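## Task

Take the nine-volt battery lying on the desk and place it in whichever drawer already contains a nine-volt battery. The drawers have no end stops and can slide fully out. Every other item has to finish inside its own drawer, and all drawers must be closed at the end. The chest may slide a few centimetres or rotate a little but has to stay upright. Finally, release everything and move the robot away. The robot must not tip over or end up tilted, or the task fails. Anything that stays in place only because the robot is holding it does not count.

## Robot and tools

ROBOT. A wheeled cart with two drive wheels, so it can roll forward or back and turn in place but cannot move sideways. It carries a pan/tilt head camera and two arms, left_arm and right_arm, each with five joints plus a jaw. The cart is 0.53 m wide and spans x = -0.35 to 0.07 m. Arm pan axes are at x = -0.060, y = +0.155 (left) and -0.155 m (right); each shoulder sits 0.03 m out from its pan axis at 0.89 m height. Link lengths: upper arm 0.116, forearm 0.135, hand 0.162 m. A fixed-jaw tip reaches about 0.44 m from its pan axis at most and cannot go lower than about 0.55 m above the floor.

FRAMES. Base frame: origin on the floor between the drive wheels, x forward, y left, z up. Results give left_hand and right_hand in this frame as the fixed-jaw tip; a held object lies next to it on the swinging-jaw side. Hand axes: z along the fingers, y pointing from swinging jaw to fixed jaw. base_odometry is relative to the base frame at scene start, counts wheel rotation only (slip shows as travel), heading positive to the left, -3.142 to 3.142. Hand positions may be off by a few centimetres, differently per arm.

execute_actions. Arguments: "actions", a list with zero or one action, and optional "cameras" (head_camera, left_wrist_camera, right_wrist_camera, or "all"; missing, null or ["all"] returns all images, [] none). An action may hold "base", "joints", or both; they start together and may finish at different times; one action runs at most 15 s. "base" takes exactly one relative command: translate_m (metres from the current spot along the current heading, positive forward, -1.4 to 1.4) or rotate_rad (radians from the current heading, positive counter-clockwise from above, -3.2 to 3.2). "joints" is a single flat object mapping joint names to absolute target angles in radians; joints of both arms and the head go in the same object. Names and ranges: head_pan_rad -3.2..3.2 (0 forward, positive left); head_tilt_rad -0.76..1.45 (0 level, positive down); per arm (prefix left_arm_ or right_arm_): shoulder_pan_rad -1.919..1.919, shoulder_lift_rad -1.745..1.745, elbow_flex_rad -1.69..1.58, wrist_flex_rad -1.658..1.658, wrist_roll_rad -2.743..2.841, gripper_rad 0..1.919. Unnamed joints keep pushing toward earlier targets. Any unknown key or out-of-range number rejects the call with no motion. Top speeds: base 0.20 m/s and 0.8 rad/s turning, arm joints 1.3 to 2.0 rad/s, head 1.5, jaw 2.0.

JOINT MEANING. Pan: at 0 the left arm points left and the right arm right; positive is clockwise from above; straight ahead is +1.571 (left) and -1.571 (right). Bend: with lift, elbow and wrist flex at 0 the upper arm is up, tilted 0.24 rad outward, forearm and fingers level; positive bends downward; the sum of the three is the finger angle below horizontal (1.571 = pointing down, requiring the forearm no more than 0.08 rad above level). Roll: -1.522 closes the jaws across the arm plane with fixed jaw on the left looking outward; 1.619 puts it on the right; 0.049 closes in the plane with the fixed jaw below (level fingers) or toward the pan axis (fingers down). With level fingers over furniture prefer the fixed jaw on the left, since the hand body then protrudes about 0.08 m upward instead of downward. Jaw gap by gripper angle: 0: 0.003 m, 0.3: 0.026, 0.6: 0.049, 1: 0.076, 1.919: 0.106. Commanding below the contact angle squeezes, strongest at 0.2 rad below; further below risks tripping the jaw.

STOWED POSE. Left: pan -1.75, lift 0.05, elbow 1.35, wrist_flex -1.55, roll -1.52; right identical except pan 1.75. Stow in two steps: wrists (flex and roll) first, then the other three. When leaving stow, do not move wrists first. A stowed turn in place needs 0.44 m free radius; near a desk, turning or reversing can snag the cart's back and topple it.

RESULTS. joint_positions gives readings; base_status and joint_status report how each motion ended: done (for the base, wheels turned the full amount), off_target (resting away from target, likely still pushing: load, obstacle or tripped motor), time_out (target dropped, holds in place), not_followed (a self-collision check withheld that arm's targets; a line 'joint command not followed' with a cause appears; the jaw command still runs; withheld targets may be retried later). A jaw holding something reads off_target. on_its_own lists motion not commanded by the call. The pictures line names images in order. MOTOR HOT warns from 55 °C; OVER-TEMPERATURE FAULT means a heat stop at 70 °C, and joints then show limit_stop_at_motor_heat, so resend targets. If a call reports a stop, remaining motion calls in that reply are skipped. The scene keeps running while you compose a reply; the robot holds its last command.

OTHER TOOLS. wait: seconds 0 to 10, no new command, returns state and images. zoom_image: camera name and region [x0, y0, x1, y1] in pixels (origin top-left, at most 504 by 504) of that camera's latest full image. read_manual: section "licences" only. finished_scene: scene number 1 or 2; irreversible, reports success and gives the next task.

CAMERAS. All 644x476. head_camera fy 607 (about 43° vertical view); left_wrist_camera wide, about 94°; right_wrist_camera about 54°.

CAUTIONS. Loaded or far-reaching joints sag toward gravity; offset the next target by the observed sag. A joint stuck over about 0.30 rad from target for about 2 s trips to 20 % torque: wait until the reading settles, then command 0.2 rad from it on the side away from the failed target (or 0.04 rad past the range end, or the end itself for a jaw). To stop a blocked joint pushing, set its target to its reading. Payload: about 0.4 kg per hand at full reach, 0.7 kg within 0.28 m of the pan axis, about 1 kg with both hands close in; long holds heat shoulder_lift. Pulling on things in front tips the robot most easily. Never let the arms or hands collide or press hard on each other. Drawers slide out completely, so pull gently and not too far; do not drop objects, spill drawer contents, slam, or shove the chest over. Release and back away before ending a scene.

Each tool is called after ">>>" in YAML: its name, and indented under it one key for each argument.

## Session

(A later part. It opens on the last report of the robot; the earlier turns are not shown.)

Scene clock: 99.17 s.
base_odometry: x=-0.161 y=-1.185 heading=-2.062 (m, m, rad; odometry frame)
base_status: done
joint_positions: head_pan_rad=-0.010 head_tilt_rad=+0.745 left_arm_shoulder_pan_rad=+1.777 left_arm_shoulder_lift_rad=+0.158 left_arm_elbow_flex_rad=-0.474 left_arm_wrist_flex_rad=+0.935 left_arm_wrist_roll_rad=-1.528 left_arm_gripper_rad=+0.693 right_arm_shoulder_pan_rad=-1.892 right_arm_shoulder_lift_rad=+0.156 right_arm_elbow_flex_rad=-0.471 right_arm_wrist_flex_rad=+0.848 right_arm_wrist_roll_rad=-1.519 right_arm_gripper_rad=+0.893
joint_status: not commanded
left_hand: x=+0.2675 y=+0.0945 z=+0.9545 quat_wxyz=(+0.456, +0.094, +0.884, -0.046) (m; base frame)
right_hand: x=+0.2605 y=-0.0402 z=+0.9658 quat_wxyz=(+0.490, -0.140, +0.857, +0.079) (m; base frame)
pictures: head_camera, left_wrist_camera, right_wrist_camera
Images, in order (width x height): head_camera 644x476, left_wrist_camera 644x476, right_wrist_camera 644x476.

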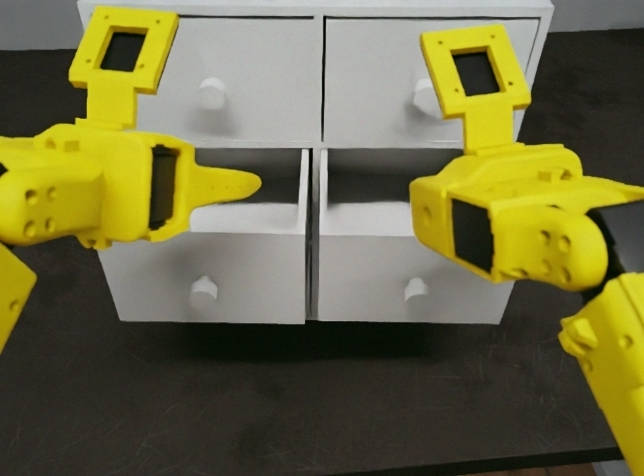

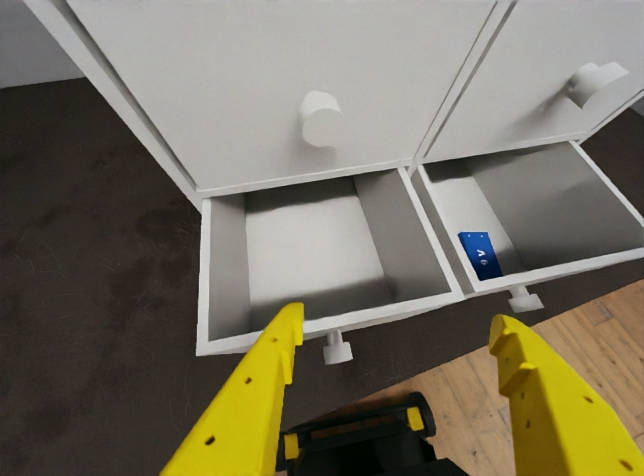

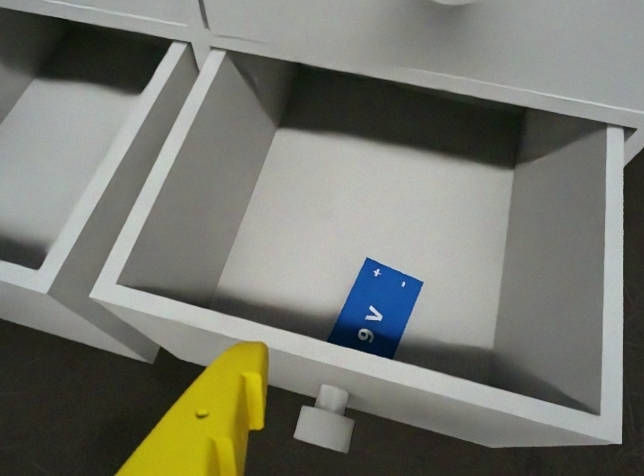

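>>> execute_actions:
  actions:
    - {"base":{"translate_m":-0.07},"joints":{"left_arm_shoulder_pan_rad":1.4,"right_arm_shoulder_pan_rad":-1.6}}
  cameras: []

>>> execute_actions:
  actions:
    - {"base":{"rotate_rad":1.62},"joints":{"head_pan_rad":-0.65,"head_tilt_rad":0.75}}
  cameras: ["head_camera"]

Scene clock: 114.90 s.
base_odometry: x=-0.128 y=-1.123 heading=-2.061 (m, m, rad; odometry frame)
base_status: done
joint_positions: head_pan_rad=-0.010 head_tilt_rad=+0.745 left_arm_shoulder_pan_rad=+1.405 left_arm_shoulder_lift_rad=+0.158 left_arm_elbow_flex_rad=-0.474 left_arm_wrist_flex_rad=+0.935 left_arm_wrist_roll_rad=-1.528 left_arm_gripper_rad=+0.693 right_arm_shoulder_pan_rad=-1.608 right_arm_shoulder_lift_rad=+0.156 right_arm_elbow_flex_rad=-0.471 right_arm_wrist_flex_rad=+0.848 right_arm_wrist_roll_rad=-1.519 right_arm_gripper_rad=+0.893
joint_status: all done
left_hand: x=+0.2672 y=+0.2174 z=+0.9545 quat_wxyz=(+0.457, -0.071, +0.886, +0.039) (m; base frame)
right_hand: x=+0.2798 y=-0.1345 z=+0.9658 quat_wxyz=(+0.496, -0.018, +0.868, +0.009) (m; base frame)
pictures: none
No camera images: the call's "cameras" was empty. Leave "cameras" out to get every camera's image.

Scene clock: 117.67 s.
base_odometry: x=-0.128 y=-1.122 heading=-0.442 (m, m, rad; odometry frame)
base_status: done
joint_positions: head_pan_rad=-0.640 head_tilt_rad=+0.745 left_arm_shoulder_pan_rad=+1.404 left_arm_shoulder_lift_rad=+0.158 left_arm_elbow_flex_rad=-0.474 left_arm_wrist_flex_rad=+0.935 left_arm_wrist_roll_rad=-1.528 left_arm_gripper_rad=+0.693 right_arm_shoulder_pan_rad=-1.607 right_arm_shoulder_lift_rad=+0.156 right_arm_elbow_flex_rad=-0.471 right_arm_wrist_flex_rad=+0.848 right_arm_wrist_roll_rad=-1.519 right_arm_gripper_rad=+0.893
joint_status: all done
left_hand: x=+0.2671 y=+0.2179 z=+0.9545 quat_wxyz=(+0.457, -0.072, +0.886, +0.039) (m; base frame)
right_hand: x=+0.2798 y=-0.1350 z=+0.9658 quat_wxyz=(+0.496, -0.017, +0.868, +0.008) (m; base frame)
pictures: head_camera
Images, in order (width x height): head_camera 644x476.

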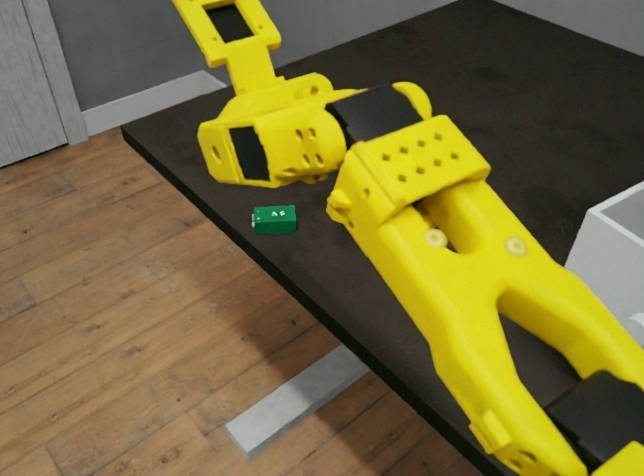

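>>> execute_actions:
  actions:
    - {"base":{"rotate_rad":0.1}}
  cameras: []

>>> execute_actions:
  actions:
    - {"base":{"translate_m":0.3},"joints":{"head_pan_rad":-1.1,"head_tilt_rad":0.95,"right_arm_shoulder_lift_rad":0.25,"right_arm_elbow_flex_rad":-0.06,"right_arm_wrist_flex_rad":1.25,"right_arm_wrist_roll_rad":0.21,"right_arm_gripper_rad":0.7}}
  cameras: ["head_camera"]

Scene clock: 122.77 s.
base_odometry: x=-0.129 y=-1.121 heading=-0.341 (m, m, rad; odometry frame)
base_status: done
joint_positions: head_pan_rad=-0.640 head_tilt_rad=+0.745 left_arm_shoulder_pan_rad=+1.404 left_arm_shoulder_lift_rad=+0.158 left_arm_elbow_flex_rad=-0.474 left_arm_wrist_flex_rad=+0.935 left_arm_wrist_roll_rad=-1.528 left_arm_gripper_rad=+0.693 right_arm_shoulder_pan_rad=-1.607 right_arm_shoulder_lift_rad=+0.156 right_arm_elbow_flex_rad=-0.471 right_arm_wrist_flex_rad=+0.848 right_arm_wrist_roll_rad=-1.519 right_arm_gripper_rad=+0.893
joint_status: not commanded
left_hand: x=+0.2671 y=+0.2179 z=+0.9545 quat_wxyz=(+0.457, -0.072, +0.886, +0.039) (m; base frame)
right_hand: x=+0.2798 y=-0.1350 z=+0.9658 quat_wxyz=(+0.496, -0.017, +0.868, +0.008) (m; base frame)
pictures: none
No camera images: the call's "cameras" was empty. Leave "cameras" out to get every camera's image.

Scene clock: 125.10 s.
base_odometry: x=+0.154 y=-1.220 heading=-0.338 (m, m, rad; odometry frame)
base_status: done
joint_positions: head_pan_rad=-1.090 head_tilt_rad=+0.945 left_arm_shoulder_pan_rad=+1.404 left_arm_shoulder_lift_rad=+0.158 left_arm_elbow_flex_rad=-0.476 left_arm_wrist_flex_rad=+0.935 left_arm_wrist_roll_rad=-1.528 left_arm_gripper_rad=+0.693 right_arm_shoulder_pan_rad=-1.607 right_arm_shoulder_lift_rad=+0.268 right_arm_elbow_flex_rad=-0.056 right_arm_wrist_flex_rad=+1.244 right_arm_wrist_roll_rad=+0.201 right_arm_gripper_rad=+0.707
joint_status: all done
left_hand: x=+0.2671 y=+0.2180 z=+0.9548 quat_wxyz=(+0.457, -0.072, +0.886, +0.040) (m; base frame)
right_hand: x=+0.1707 y=-0.1483 z=+0.8114 quat_wxyz=(+0.038, -0.769, +0.637, -0.043) (m; base frame)
pictures: head_camera
Images, in order (width x height): head_camera 644x476.

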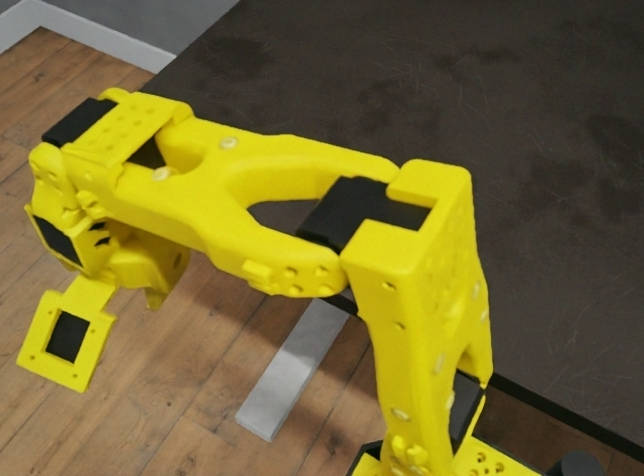

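>>> execute_actions:
  actions:
    - {"joints":{"right_arm_shoulder_pan_rad":-0.78}}
  cameras: ["head_camera","right_wrist_camera"]

Scene clock: 127.93 s.
base_odometry: x=+0.154 y=-1.220 heading=-0.338 (m, m, rad; odometry frame)
base_status: not commanded
joint_positions: head_pan_rad=-1.090 head_tilt_rad=+0.945 left_arm_shoulder_pan_rad=+1.404 left_arm_shoulder_lift_rad=+0.158 left_arm_elbow_flex_rad=-0.476 left_arm_wrist_flex_rad=+0.935 left_arm_wrist_roll_rad=-1.528 left_arm_gripper_rad=+0.693 right_arm_shoulder_pan_rad=-0.788 right_arm_shoulder_lift_rad=+0.268 right_arm_elbow_flex_rad=-0.056 right_arm_wrist_flex_rad=+1.244 right_arm_wrist_roll_rad=+0.201 right_arm_gripper_rad=+0.707
joint_status: all done
left_hand: x=+0.2671 y=+0.2180 z=+0.9548 quat_wxyz=(+0.457, -0.072, +0.886, +0.040) (m; base frame)
right_hand: x=+0.1024 y=-0.3189 z=+0.8114 quat_wxyz=(+0.018, -0.452, +0.890, -0.054) (m; base frame)
pictures: head_camera, right_wrist_camera
Images, in order (width x height): head_camera 644x476, right_wrist_camera 644x476.

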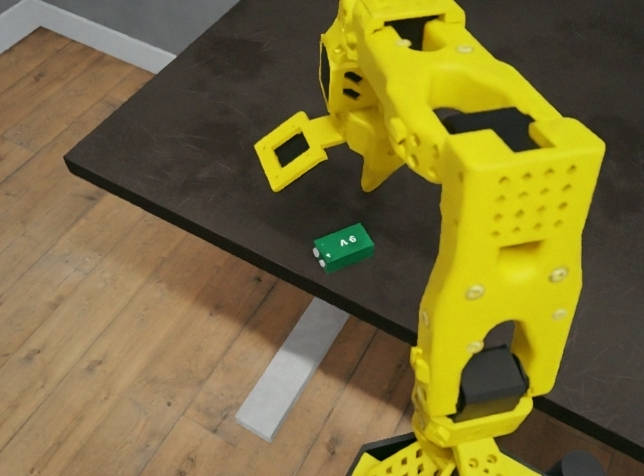

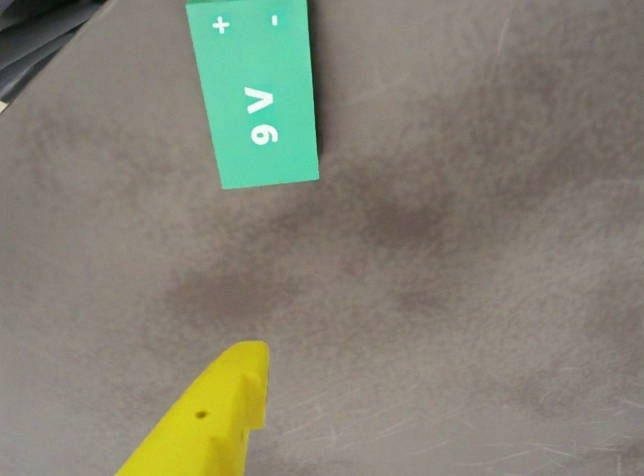

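>>> execute_actions:
  actions:
    - {"joints":{"right_arm_shoulder_pan_rad":-0.91,"right_arm_shoulder_lift_rad":0.175,"right_arm_elbow_flex_rad":0.313,"right_arm_wrist_flex_rad":0.955,"right_arm_wrist_roll_rad":0.145,"right_arm_gripper_rad":0.6}}
  cameras: ["head_camera","right_wrist_camera"]

Scene clock: 131.33 s.
base_odometry: x=+0.154 y=-1.220 heading=-0.338 (m, m, rad; odometry frame)
base_status: not commanded
joint_positions: head_pan_rad=-1.090 head_tilt_rad=+0.945 left_arm_shoulder_pan_rad=+1.404 left_arm_shoulder_lift_rad=+0.158 left_arm_elbow_flex_rad=-0.476 left_arm_wrist_flex_rad=+0.935 left_arm_wrist_roll_rad=-1.528 left_arm_gripper_rad=+0.693 right_arm_shoulder_pan_rad=-0.901 right_arm_shoulder_lift_rad=+0.219 right_arm_elbow_flex_rad=+0.316 right_arm_wrist_flex_rad=+0.962 right_arm_wrist_roll_rad=+0.155 right_arm_gripper_rad=+0.607
joint_status: all done
left_hand: x=+0.2671 y=+0.2180 z=+0.9548 quat_wxyz=(+0.457, -0.072, +0.886, +0.040) (m; base frame)
right_hand: x=+0.1000 y=-0.2832 z=+0.7729 quat_wxyz=(+0.014, -0.482, +0.875, -0.034) (m; base frame)
pictures: head_camera, right_wrist_camera
Images, in order (width x height): head_camera 644x476, right_wrist_camera 644x476.

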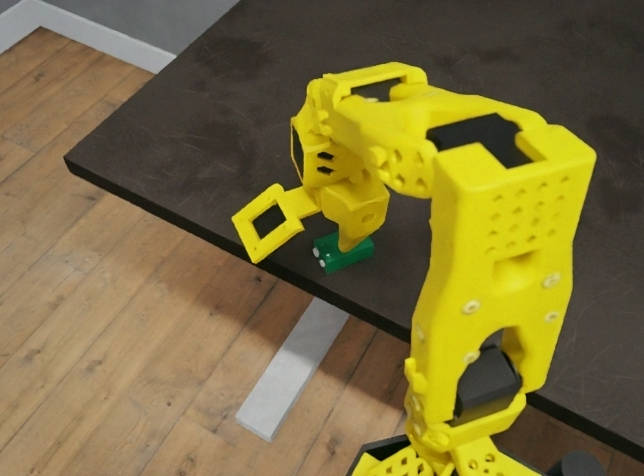

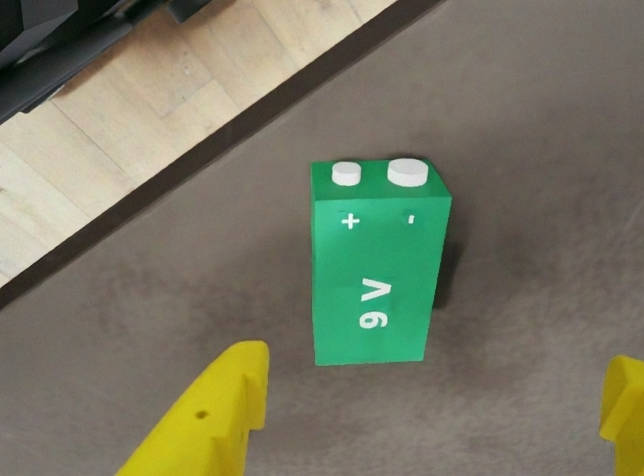

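>>> execute_actions:
  actions:
    - {"joints":{"right_arm_shoulder_lift_rad":0.42,"right_arm_elbow_flex_rad":0.323,"right_arm_wrist_flex_rad":0.725}}
  cameras: ["head_camera","right_wrist_camera"]

Scene clock: 133.57 s.
base_odometry: x=+0.154 y=-1.220 heading=-0.338 (m, m, rad; odometry frame)
base_status: not commanded
joint_positions: head_pan_rad=-1.090 head_tilt_rad=+0.945 left_arm_shoulder_pan_rad=+1.404 left_arm_shoulder_lift_rad=+0.158 left_arm_elbow_flex_rad=-0.476 left_arm_wrist_flex_rad=+0.935 left_arm_wrist_roll_rad=-1.528 left_arm_gripper_rad=+0.693 right_arm_shoulder_pan_rad=-0.901 right_arm_shoulder_lift_rad=+0.432 right_arm_elbow_flex_rad=+0.326 right_arm_wrist_flex_rad=+0.733 right_arm_wrist_roll_rad=+0.155 right_arm_gripper_rad=+0.607
joint_status: all done
left_hand: x=+0.2671 y=+0.2180 z=+0.9548 quat_wxyz=(+0.457, -0.072, +0.886, +0.040) (m; base frame)
right_hand: x=+0.1034 y=-0.2859 z=+0.7348 quat_wxyz=(+0.015, -0.482, +0.875, -0.036) (m; base frame)
pictures: head_camera, right_wrist_camera
Images, in order (width x height): head_camera 644x476, right_wrist_camera 644x476.

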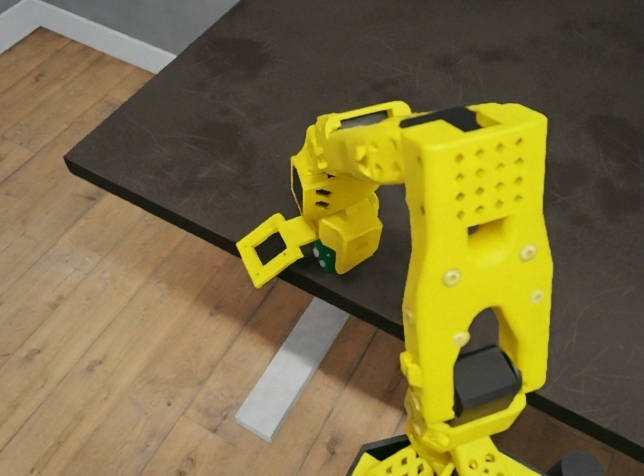

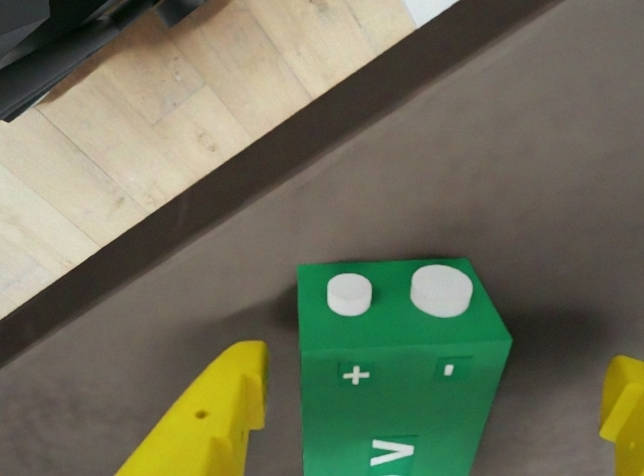

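>>> execute_actions:
  actions:
    - {"joints":{"right_arm_gripper_rad":0.15}}
  cameras: ["right_wrist_camera"]

Scene clock: 135.30 s.
base_odometry: x=+0.154 y=-1.220 heading=-0.338 (m, m, rad; odometry frame)
base_status: not commanded
joint_positions: head_pan_rad=-1.090 head_tilt_rad=+0.945 left_arm_shoulder_pan_rad=+1.404 left_arm_shoulder_lift_rad=+0.158 left_arm_elbow_flex_rad=-0.476 left_arm_wrist_flex_rad=+0.935 left_arm_wrist_roll_rad=-1.528 left_arm_gripper_rad=+0.693 right_arm_shoulder_pan_rad=-0.903 right_arm_shoulder_lift_rad=+0.432 right_arm_elbow_flex_rad=+0.326 right_arm_wrist_flex_rad=+0.733 right_arm_wrist_roll_rad=+0.155 right_arm_gripper_rad=+0.328
joint_status: right_arm_gripper_rad off_target (ended at +0.328, target +0.150)
left_hand: x=+0.2671 y=+0.2180 z=+0.9548 quat_wxyz=(+0.457, -0.072, +0.886, +0.040) (m; base frame)
right_hand: x=+0.1036 y=-0.2856 z=+0.7348 quat_wxyz=(+0.015, -0.483, +0.875, -0.036) (m; base frame)
pictures: right_wrist_camera
Images, in order (width x height): right_wrist_camera 644x476.

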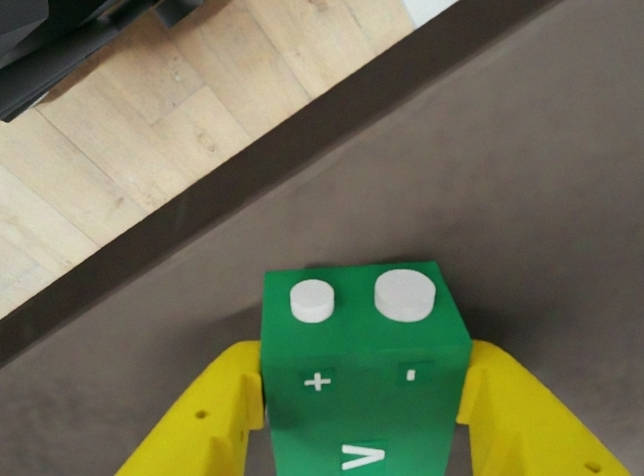

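>>> execute_actions:
  actions:
    - {"joints":{"right_arm_shoulder_lift_rad":-0.08,"right_arm_elbow_flex_rad":0.1,"right_arm_wrist_flex_rad":1.3}}
  cameras: ["right_wrist_camera"]

>>> execute_actions:
  actions:
    - {"base":{"translate_m":-0.3},"joints":{"right_arm_shoulder_pan_rad":-1.75,"right_arm_elbow_flex_rad":-0.61,"right_arm_wrist_flex_rad":1.42,"right_arm_wrist_roll_rad":-1.52,"head_pan_rad":-1.6}}
  cameras: ["head_camera"]

>>> execute_actions:
  actions:
    - {"base":{"rotate_rad":-1.72},"joints":{"head_pan_rad":0.0,"head_tilt_rad":0.74}}

Scene clock: 138.67 s.
base_odometry: x=+0.154 y=-1.220 heading=-0.338 (m, m, rad; odometry frame)
base_status: not commanded
joint_positions: head_pan_rad=-1.090 head_tilt_rad=+0.945 left_arm_shoulder_pan_rad=+1.404 left_arm_shoulder_lift_rad=+0.158 left_arm_elbow_flex_rad=-0.476 left_arm_wrist_flex_rad=+0.935 left_arm_wrist_roll_rad=-1.528 left_arm_gripper_rad=+0.693 right_arm_shoulder_pan_rad=-0.903 right_arm_shoulder_lift_rad=-0.034 right_arm_elbow_flex_rad=+0.136 right_arm_wrist_flex_rad=+1.295 right_arm_wrist_roll_rad=+0.155 right_arm_gripper_rad=+0.328
joint_status: all done
left_hand: x=+0.2671 y=+0.2180 z=+0.9548 quat_wxyz=(+0.457, -0.072, +0.886, +0.040) (m; base frame)
right_hand: x=+0.1036 y=-0.2857 z=+0.8394 quat_wxyz=(+0.034, -0.481, +0.872, -0.080) (m; base frame)
pictures: right_wrist_camera
Images, in order (width x height): right_wrist_camera 644x476.

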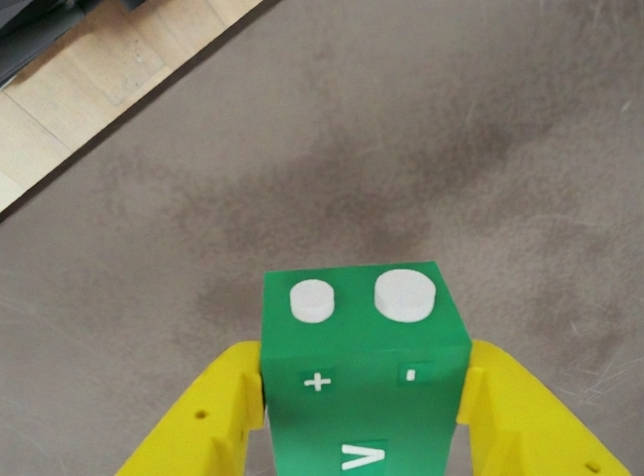

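Scene clock: 141.03 s.
base_odometry: x=-0.129 y=-1.121 heading=-0.346 (m, m, rad; odometry frame)
base_status: done
joint_positions: head_pan_rad=-1.590 head_tilt_rad=+0.945 left_arm_shoulder_pan_rad=+1.404 left_arm_shoulder_lift_rad=+0.158 left_arm_elbow_flex_rad=-0.476 left_arm_wrist_flex_rad=+0.935 left_arm_wrist_roll_rad=-1.528 left_arm_gripper_rad=+0.693 right_arm_shoulder_pan_rad=-1.742 right_arm_shoulder_lift_rad=-0.036 right_arm_elbow_flex_rad=-0.571 right_arm_wrist_flex_rad=+1.419 right_arm_wrist_roll_rad=-1.513 right_arm_gripper_rad=+0.328
joint_status: all done
left_hand: x=+0.2671 y=+0.2180 z=+0.9548 quat_wxyz=(+0.457, -0.072, +0.886, +0.040) (m; base frame)
right_hand: x=+0.2071 y=-0.1010 z=+0.9720 quat_wxyz=(+0.369, -0.084, +0.925, +0.030) (m; base frame)
pictures: head_camera
Images, in order (width x height): head_camera 644x476.

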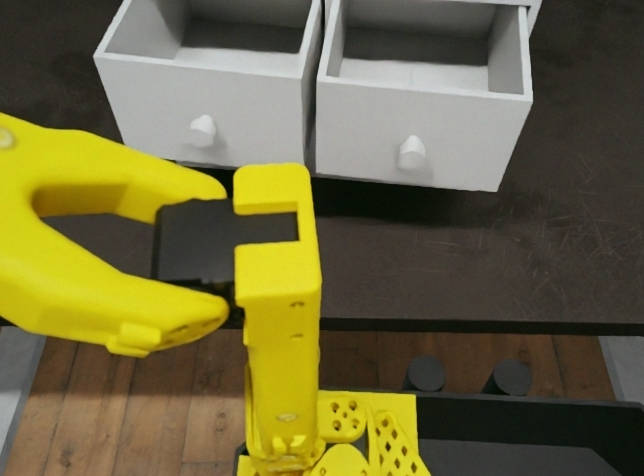

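Scene clock: 143.90 s.
base_odometry: x=-0.130 y=-1.121 heading=-2.065 (m, m, rad; odometry frame)
base_status: done
joint_positions: head_pan_rad=-0.010 head_tilt_rad=+0.754 left_arm_shoulder_pan_rad=+1.402 left_arm_shoulder_lift_rad=+0.158 left_arm_elbow_flex_rad=-0.476 left_arm_wrist_flex_rad=+0.935 left_arm_wrist_roll_rad=-1.528 left_arm_gripper_rad=+0.693 right_arm_shoulder_pan_rad=-1.743 right_arm_shoulder_lift_rad=-0.036 right_arm_elbow_flex_rad=-0.571 right_arm_wrist_flex_rad=+1.419 right_arm_wrist_roll_rad=-1.513 right_arm_gripper_rad=+0.328
joint_status: all done
left_hand: x=+0.2670 y=+0.2185 z=+0.9548 quat_wxyz=(+0.457, -0.072, +0.886, +0.040) (m; base frame)
right_hand: x=+0.2071 y=-0.1006 z=+0.9720 quat_wxyz=(+0.369, -0.084, +0.925, +0.030) (m; base frame)
pictures: head_camera, left_wrist_camera, right_wrist_camera
Images, in order (width x height): head_camera 644x476, left_wrist_camera 644x476, right_wrist_camera 644x476.

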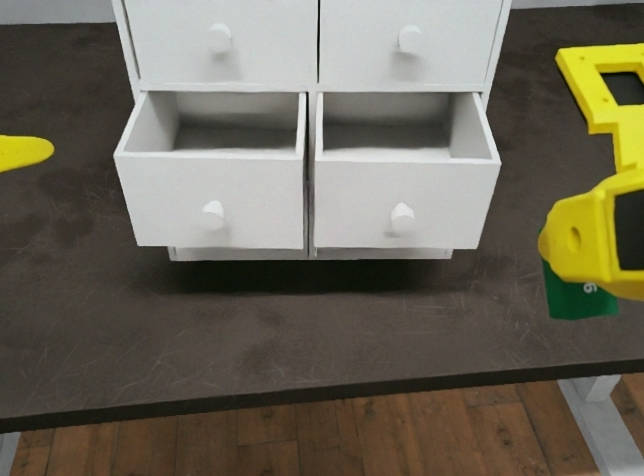

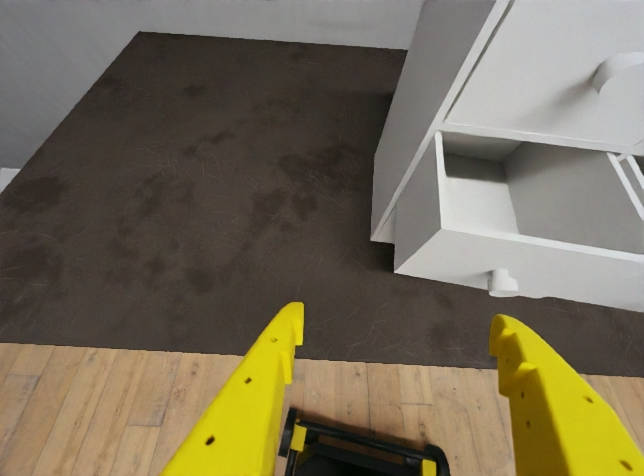

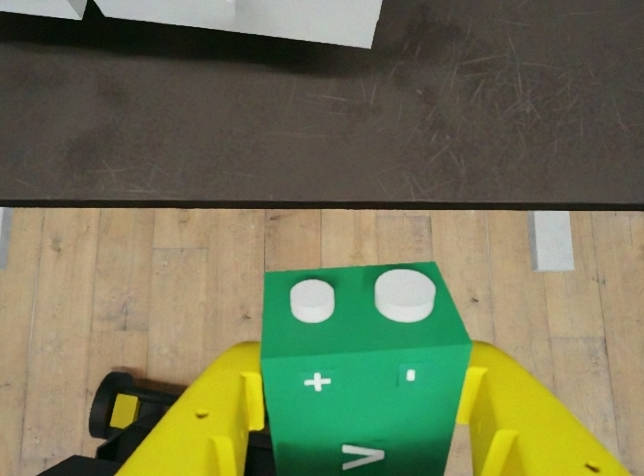

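>>> execute_actions:
  actions:
    - {"base":{"rotate_rad":0.03},"joints":{"left_arm_shoulder_pan_rad":1.15,"right_arm_shoulder_pan_rad":-1.89,"right_arm_shoulder_lift_rad":0.115,"right_arm_elbow_flex_rad":-0.755,"right_arm_wrist_flex_rad":1.365}}
  cameras: []

>>> execute_actions:
  actions:
    - {"base":{"translate_m":0.1},"joints":{"head_tilt_rad":0.85}}

Scene clock: 150.47 s.
base_odometry: x=-0.130 y=-1.121 heading=-2.033 (m, m, rad; odometry frame)
base_status: done
joint_positions: head_pan_rad=-0.010 head_tilt_rad=+0.754 left_arm_shoulder_pan_rad=+1.157 left_arm_shoulder_lift_rad=+0.158 left_arm_elbow_flex_rad=-0.476 left_arm_wrist_flex_rad=+0.935 left_arm_wrist_roll_rad=-1.528 left_arm_gripper_rad=+0.693 right_arm_shoulder_pan_rad=-1.881 right_arm_shoulder_lift_rad=+0.135 right_arm_elbow_flex_rad=-0.715 right_arm_wrist_flex_rad=+1.381 right_arm_wrist_roll_rad=-1.513 right_arm_gripper_rad=+0.328
joint_status: all done
left_hand: x=+0.2418 y=+0.2960 z=+0.9548 quat_wxyz=(+0.449, -0.180, +0.870, +0.096) (m; base frame)
right_hand: x=+0.2183 y=-0.0575 z=+0.9648 quat_wxyz=(+0.372, -0.148, +0.915, +0.056) (m; base frame)
pictures: none
No camera images: the call's "cameras" was empty. Leave "cameras" out to get every camera's image.

Scene clock: 151.90 s.
base_odometry: x=-0.176 y=-1.210 heading=-2.038 (m, m, rad; odometry frame)
base_status: done
joint_positions: head_pan_rad=-0.010 head_tilt_rad=+0.845 left_arm_shoulder_pan_rad=+1.155 left_arm_shoulder_lift_rad=+0.158 left_arm_elbow_flex_rad=-0.476 left_arm_wrist_flex_rad=+0.935 left_arm_wrist_roll_rad=-1.528 left_arm_gripper_rad=+0.693 right_arm_shoulder_pan_rad=-1.883 right_arm_shoulder_lift_rad=+0.135 right_arm_elbow_flex_rad=-0.717 right_arm_wrist_flex_rad=+1.379 right_arm_wrist_roll_rad=-1.513 right_arm_gripper_rad=+0.328
joint_status: all done
left_hand: x=+0.2416 y=+0.2965 z=+0.9548 quat_wxyz=(+0.449, -0.181, +0.870, +0.096) (m; base frame)
right_hand: x=+0.2184 y=-0.0570 z=+0.9653 quat_wxyz=(+0.373, -0.148, +0.914, +0.057) (m; base frame)
pictures: head_camera, left_wrist_camera, right_wrist_camera
Images, in order (width x height): head_camera 644x476, left_wrist_camera 644x476, right_wrist_camera 644x476.

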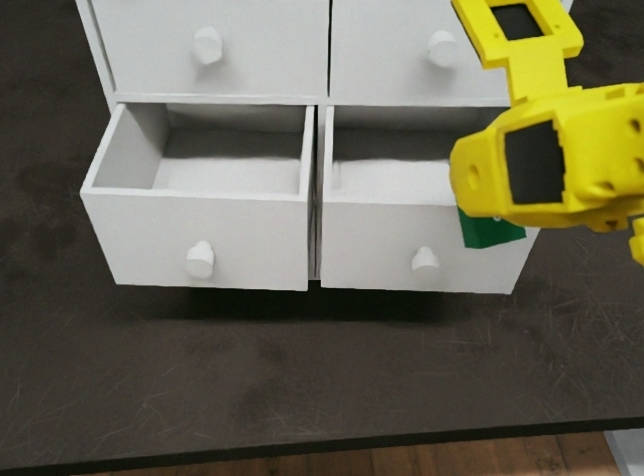

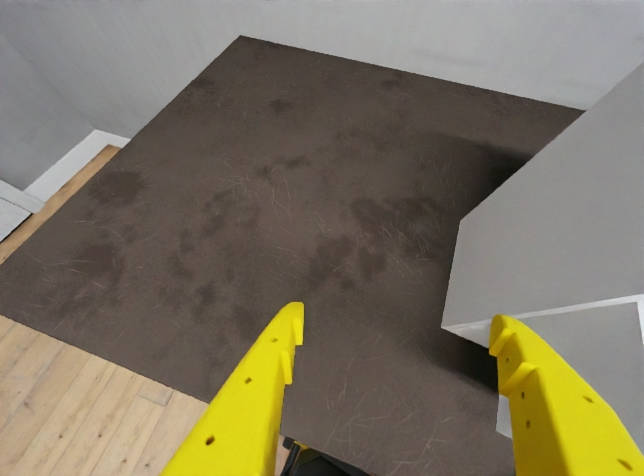

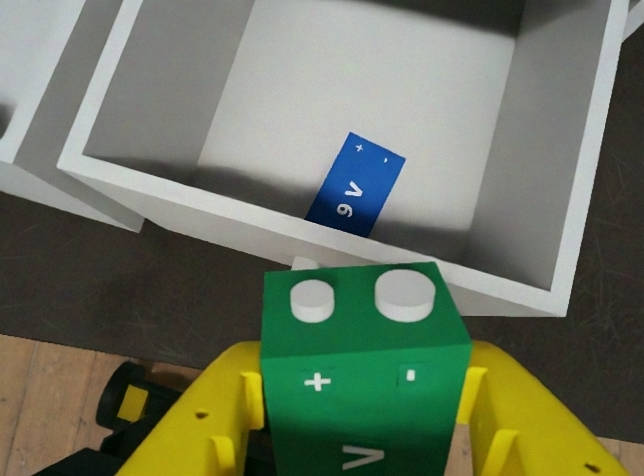

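>>> execute_actions:
  actions:
    - {"base":{"translate_m":0.062},"joints":{"right_arm_wrist_flex_rad":1.29,"head_tilt_rad":0.95}}
  cameras: ["head_camera","right_wrist_camera"]

Scene clock: 154.03 s.
base_odometry: x=-0.204 y=-1.265 heading=-2.041 (m, m, rad; odometry frame)
base_status: done
joint_positions: head_pan_rad=-0.010 head_tilt_rad=+0.945 left_arm_shoulder_pan_rad=+1.155 left_arm_shoulder_lift_rad=+0.158 left_arm_elbow_flex_rad=-0.476 left_arm_wrist_flex_rad=+0.935 left_arm_wrist_roll_rad=-1.528 left_arm_gripper_rad=+0.693 right_arm_shoulder_pan_rad=-1.883 right_arm_shoulder_lift_rad=+0.136 right_arm_elbow_flex_rad=-0.717 right_arm_wrist_flex_rad=+1.307 right_arm_wrist_roll_rad=-1.513 right_arm_gripper_rad=+0.328
joint_status: all done
left_hand: x=+0.2416 y=+0.2965 z=+0.9548 quat_wxyz=(+0.449, -0.181, +0.870, +0.096) (m; base frame)
right_hand: x=+0.2261 y=-0.0545 z=+0.9732 quat_wxyz=(+0.405, -0.146, +0.900, +0.062) (m; base frame)
pictures: head_camera, right_wrist_camera
Images, in order (width x height): head_camera 644x476, right_wrist_camera 644x476.

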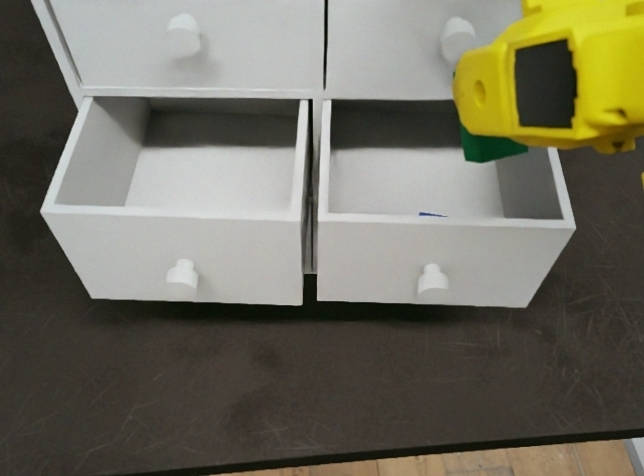

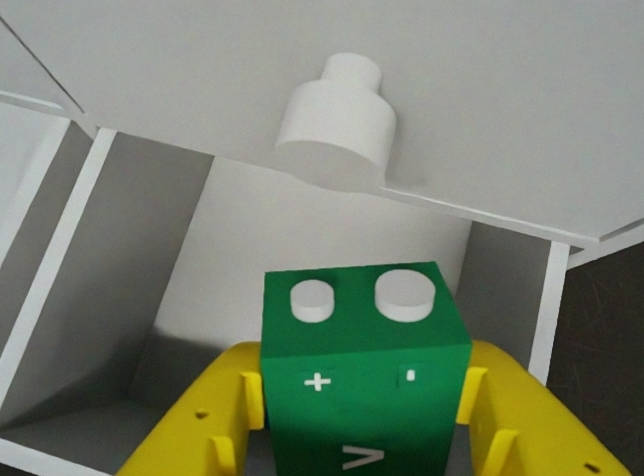

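>>> execute_actions:
  actions:
    - {"joints":{"right_arm_shoulder_lift_rad":0.02,"right_arm_elbow_flex_rad":-0.47,"right_arm_wrist_flex_rad":1.17}}
  cameras: []

>>> execute_actions:
  actions:
    - {"joints":{"right_arm_shoulder_lift_rad":-0.05,"right_arm_elbow_flex_rad":-0.21,"right_arm_wrist_flex_rad":0.995}}
  cameras: ["head_camera","right_wrist_camera"]

Scene clock: 157.80 s.
base_odometry: x=-0.204 y=-1.265 heading=-2.041 (m, m, rad; odometry frame)
base_status: not commanded
joint_positions: head_pan_rad=-0.010 head_tilt_rad=+0.945 left_arm_shoulder_pan_rad=+1.155 left_arm_shoulder_lift_rad=+0.158 left_arm_elbow_flex_rad=-0.476 left_arm_wrist_flex_rad=+0.935 left_arm_wrist_roll_rad=-1.528 left_arm_gripper_rad=+0.693 right_arm_shoulder_pan_rad=-1.883 right_arm_shoulder_lift_rad=+0.070 right_arm_elbow_flex_rad=-0.459 right_arm_wrist_flex_rad=+1.186 right_arm_wrist_roll_rad=-1.513 right_arm_gripper_rad=+0.328
joint_status: all done
left_hand: x=+0.2416 y=+0.2965 z=+0.9548 quat_wxyz=(+0.449, -0.181, +0.870, +0.096) (m; base frame)
right_hand: x=+0.2241 y=-0.0552 z=+0.9453 quat_wxyz=(+0.373, -0.148, +0.914, +0.057) (m; base frame)
pictures: none
No camera images: the call's "cameras" was empty. Leave "cameras" out to get every camera's image.

Scene clock: 158.67 s.
base_odometry: x=-0.204 y=-1.265 heading=-2.041 (m, m, rad; odometry frame)
base_status: not commanded
joint_positions: head_pan_rad=-0.010 head_tilt_rad=+0.945 left_arm_shoulder_pan_rad=+1.155 left_arm_shoulder_lift_rad=+0.158 left_arm_elbow_flex_rad=-0.476 left_arm_wrist_flex_rad=+0.935 left_arm_wrist_roll_rad=-1.528 left_arm_gripper_rad=+0.693 right_arm_shoulder_pan_rad=-1.883 right_arm_shoulder_lift_rad=+0.001 right_arm_elbow_flex_rad=-0.197 right_arm_wrist_flex_rad=+1.011 right_arm_wrist_roll_rad=-1.513 right_arm_gripper_rad=+0.328
joint_status: all done
left_hand: x=+0.2416 y=+0.2965 z=+0.9548 quat_wxyz=(+0.449, -0.181, +0.870, +0.096) (m; base frame)
right_hand: x=+0.2228 y=-0.0556 z=+0.9208 quat_wxyz=(+0.365, -0.149, +0.918, +0.056) (m; base frame)
pictures: head_camera, right_wrist_camera
Images, in order (width x height): head_camera 644x476, right_wrist_camera 644x476.

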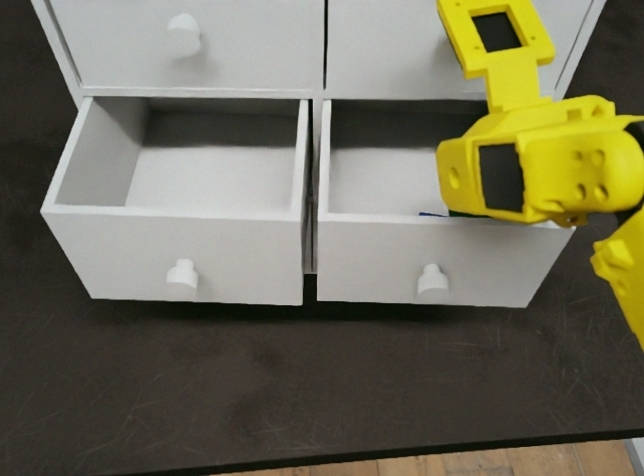

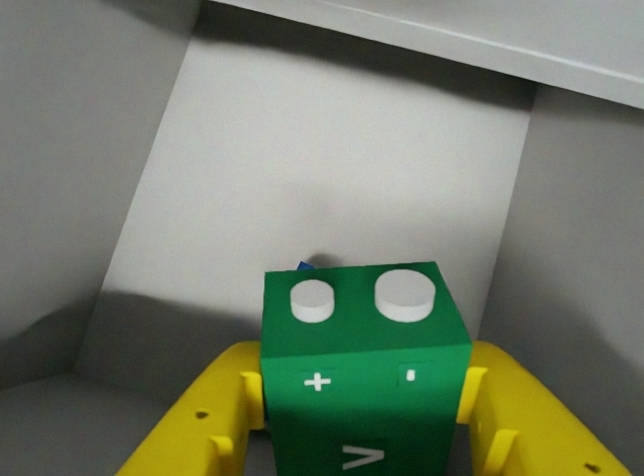

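>>> execute_actions:
  actions:
    - {"base":{"translate_m":-0.025}}
  cameras: ["head_camera","right_wrist_camera"]

Scene clock: 160.67 s.
base_odometry: x=-0.192 y=-1.243 heading=-2.041 (m, m, rad; odometry frame)
base_status: done
joint_positions: head_pan_rad=-0.010 head_tilt_rad=+0.945 left_arm_shoulder_pan_rad=+1.155 left_arm_shoulder_lift_rad=+0.156 left_arm_elbow_flex_rad=-0.476 left_arm_wrist_flex_rad=+0.935 left_arm_wrist_roll_rad=-1.528 left_arm_gripper_rad=+0.693 right_arm_shoulder_pan_rad=-1.881 right_arm_shoulder_lift_rad=-0.013 right_arm_elbow_flex_rad=-0.200 right_arm_wrist_flex_rad=+0.992 right_arm_wrist_roll_rad=-1.513 right_arm_gripper_rad=+0.319
joint_status: not commanded
left_hand: x=+0.2415 y=+0.2964 z=+0.9553 quat_wxyz=(+0.449, -0.181, +0.870, +0.096) (m; base frame)
right_hand: x=+0.2248 y=-0.0554 z=+0.9273 quat_wxyz=(+0.381, -0.147, +0.911, +0.058) (m; base frame)
pictures: head_camera, right_wrist_camera
Images, in order (width x height): head_camera 644x476, right_wrist_camera 644x476.

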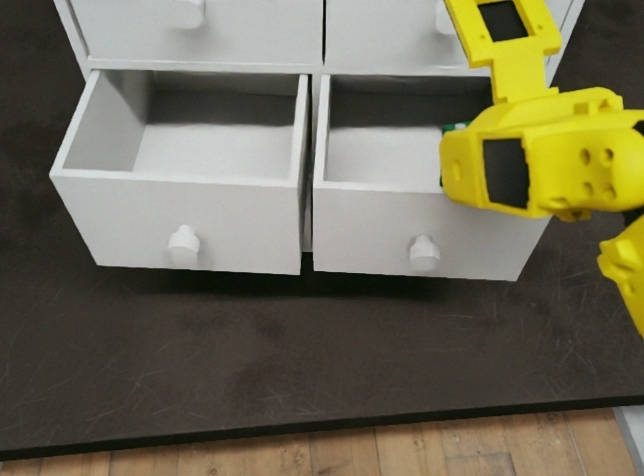

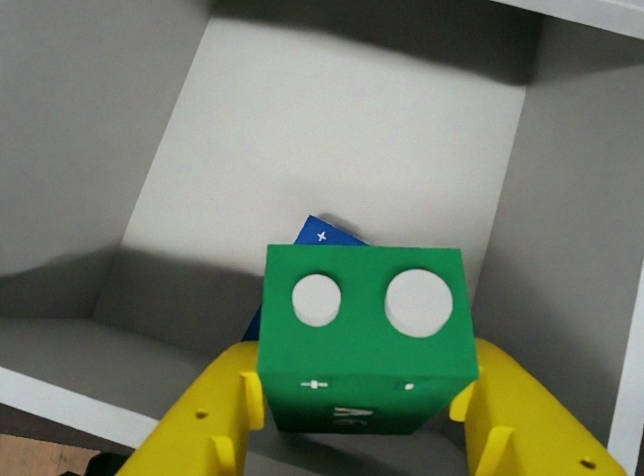

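>>> execute_actions:
  actions:
    - {"base":{"translate_m":0.017},"joints":{"right_arm_shoulder_pan_rad":-1.85}}
  cameras: []

>>> execute_actions:
  actions:
    - {"joints":{"right_arm_elbow_flex_rad":-0.03,"right_arm_wrist_flex_rad":0.84}}
  cameras: ["head_camera","right_wrist_camera"]

Scene clock: 163.63 s.
base_odometry: x=-0.200 y=-1.258 heading=-2.041 (m, m, rad; odometry frame)
base_status: done
joint_positions: head_pan_rad=-0.010 head_tilt_rad=+0.945 left_arm_shoulder_pan_rad=+1.155 left_arm_shoulder_lift_rad=+0.156 left_arm_elbow_flex_rad=-0.476 left_arm_wrist_flex_rad=+0.935 left_arm_wrist_roll_rad=-1.528 left_arm_gripper_rad=+0.693 right_arm_shoulder_pan_rad=-1.857 right_arm_shoulder_lift_rad=-0.013 right_arm_elbow_flex_rad=-0.197 right_arm_wrist_flex_rad=+0.994 right_arm_wrist_roll_rad=-1.513 right_arm_gripper_rad=+0.319
joint_status: all done
left_hand: x=+0.2415 y=+0.2964 z=+0.9553 quat_wxyz=(+0.449, -0.181, +0.870, +0.096) (m; base frame)
right_hand: x=+0.2268 y=-0.0626 z=+0.9264 quat_wxyz=(+0.379, -0.136, +0.914, +0.053) (m; base frame)
pictures: none
No camera images: the call's "cameras" was empty. Leave "cameras" out to get every camera's image.

Scene clock: 164.43 s.
base_odometry: x=-0.200 y=-1.258 heading=-2.041 (m, m, rad; odometry frame)
base_status: not commanded
joint_positions: head_pan_rad=-0.010 head_tilt_rad=+0.945 left_arm_shoulder_pan_rad=+1.155 left_arm_shoulder_lift_rad=+0.156 left_arm_elbow_flex_rad=-0.476 left_arm_wrist_flex_rad=+0.935 left_arm_wrist_roll_rad=-1.528 left_arm_gripper_rad=+0.693 right_arm_shoulder_pan_rad=-1.857 right_arm_shoulder_lift_rad=-0.013 right_arm_elbow_flex_rad=-0.019 right_arm_wrist_flex_rad=+0.854 right_arm_wrist_roll_rad=-1.513 right_arm_gripper_rad=+0.319
joint_status: all done
left_hand: x=+0.2415 y=+0.2964 z=+0.9553 quat_wxyz=(+0.449, -0.181, +0.870, +0.096) (m; base frame)
right_hand: x=+0.2262 y=-0.0628 z=+0.8984 quat_wxyz=(+0.362, -0.137, +0.921, +0.050) (m; base frame)
pictures: head_camera, right_wrist_camera
Images, in order (width x height): head_camera 644x476, right_wrist_camera 644x476.

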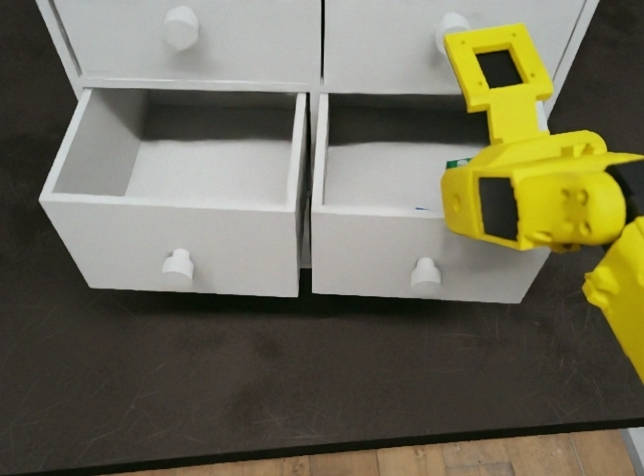

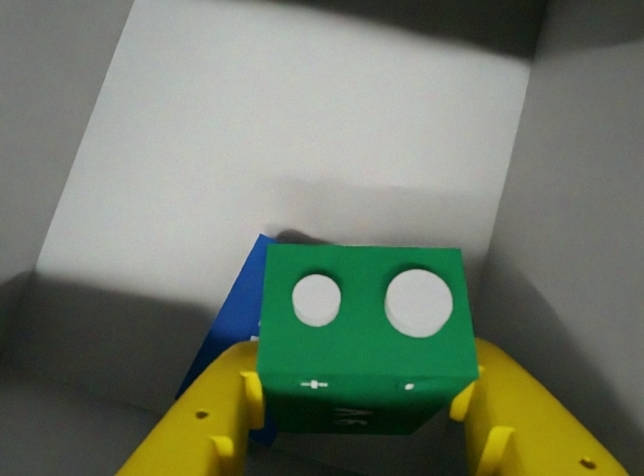

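>>> execute_actions:
  actions:
    - {"joints":{"right_arm_gripper_rad":0.45}}
  cameras: ["head_camera","right_wrist_camera"]

Scene clock: 165.83 s.
base_odometry: x=-0.200 y=-1.258 heading=-2.041 (m, m, rad; odometry frame)
base_status: not commanded
joint_positions: head_pan_rad=-0.010 head_tilt_rad=+0.945 left_arm_shoulder_pan_rad=+1.155 left_arm_shoulder_lift_rad=+0.156 left_arm_elbow_flex_rad=-0.476 left_arm_wrist_flex_rad=+0.935 left_arm_wrist_roll_rad=-1.528 left_arm_gripper_rad=+0.693 right_arm_shoulder_pan_rad=-1.857 right_arm_shoulder_lift_rad=-0.013 right_arm_elbow_flex_rad=-0.019 right_arm_wrist_flex_rad=+0.851 right_arm_wrist_roll_rad=-1.513 right_arm_gripper_rad=+0.441
joint_status: all done
left_hand: x=+0.2415 y=+0.2964 z=+0.9553 quat_wxyz=(+0.449, -0.181, +0.870, +0.096) (m; base frame)
right_hand: x=+0.2265 y=-0.0627 z=+0.8988 quat_wxyz=(+0.363, -0.137, +0.920, +0.051) (m; base frame)
pictures: head_camera, right_wrist_camera
Images, in order (width x height): head_camera 644x476, right_wrist_camera 644x476.

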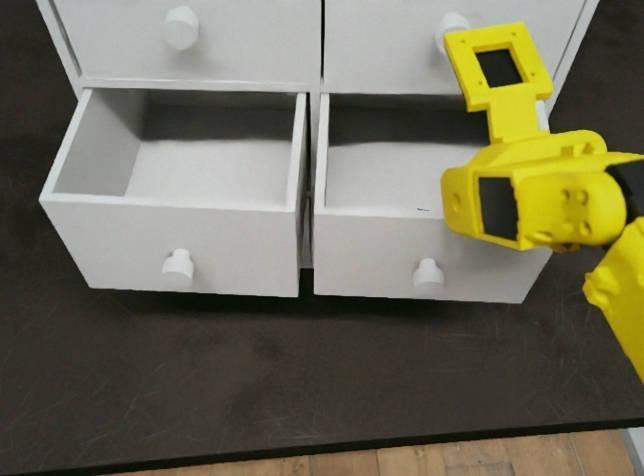

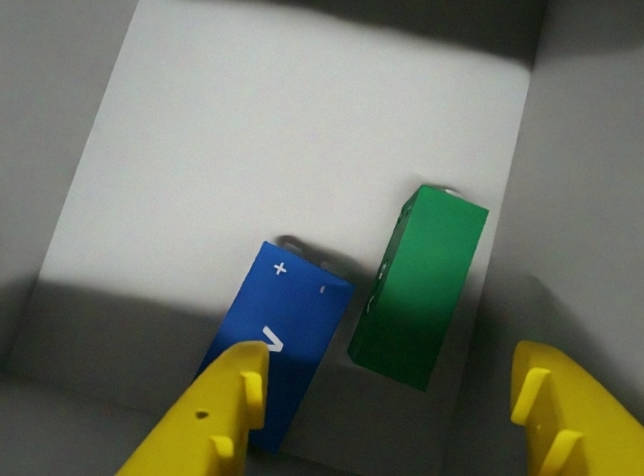

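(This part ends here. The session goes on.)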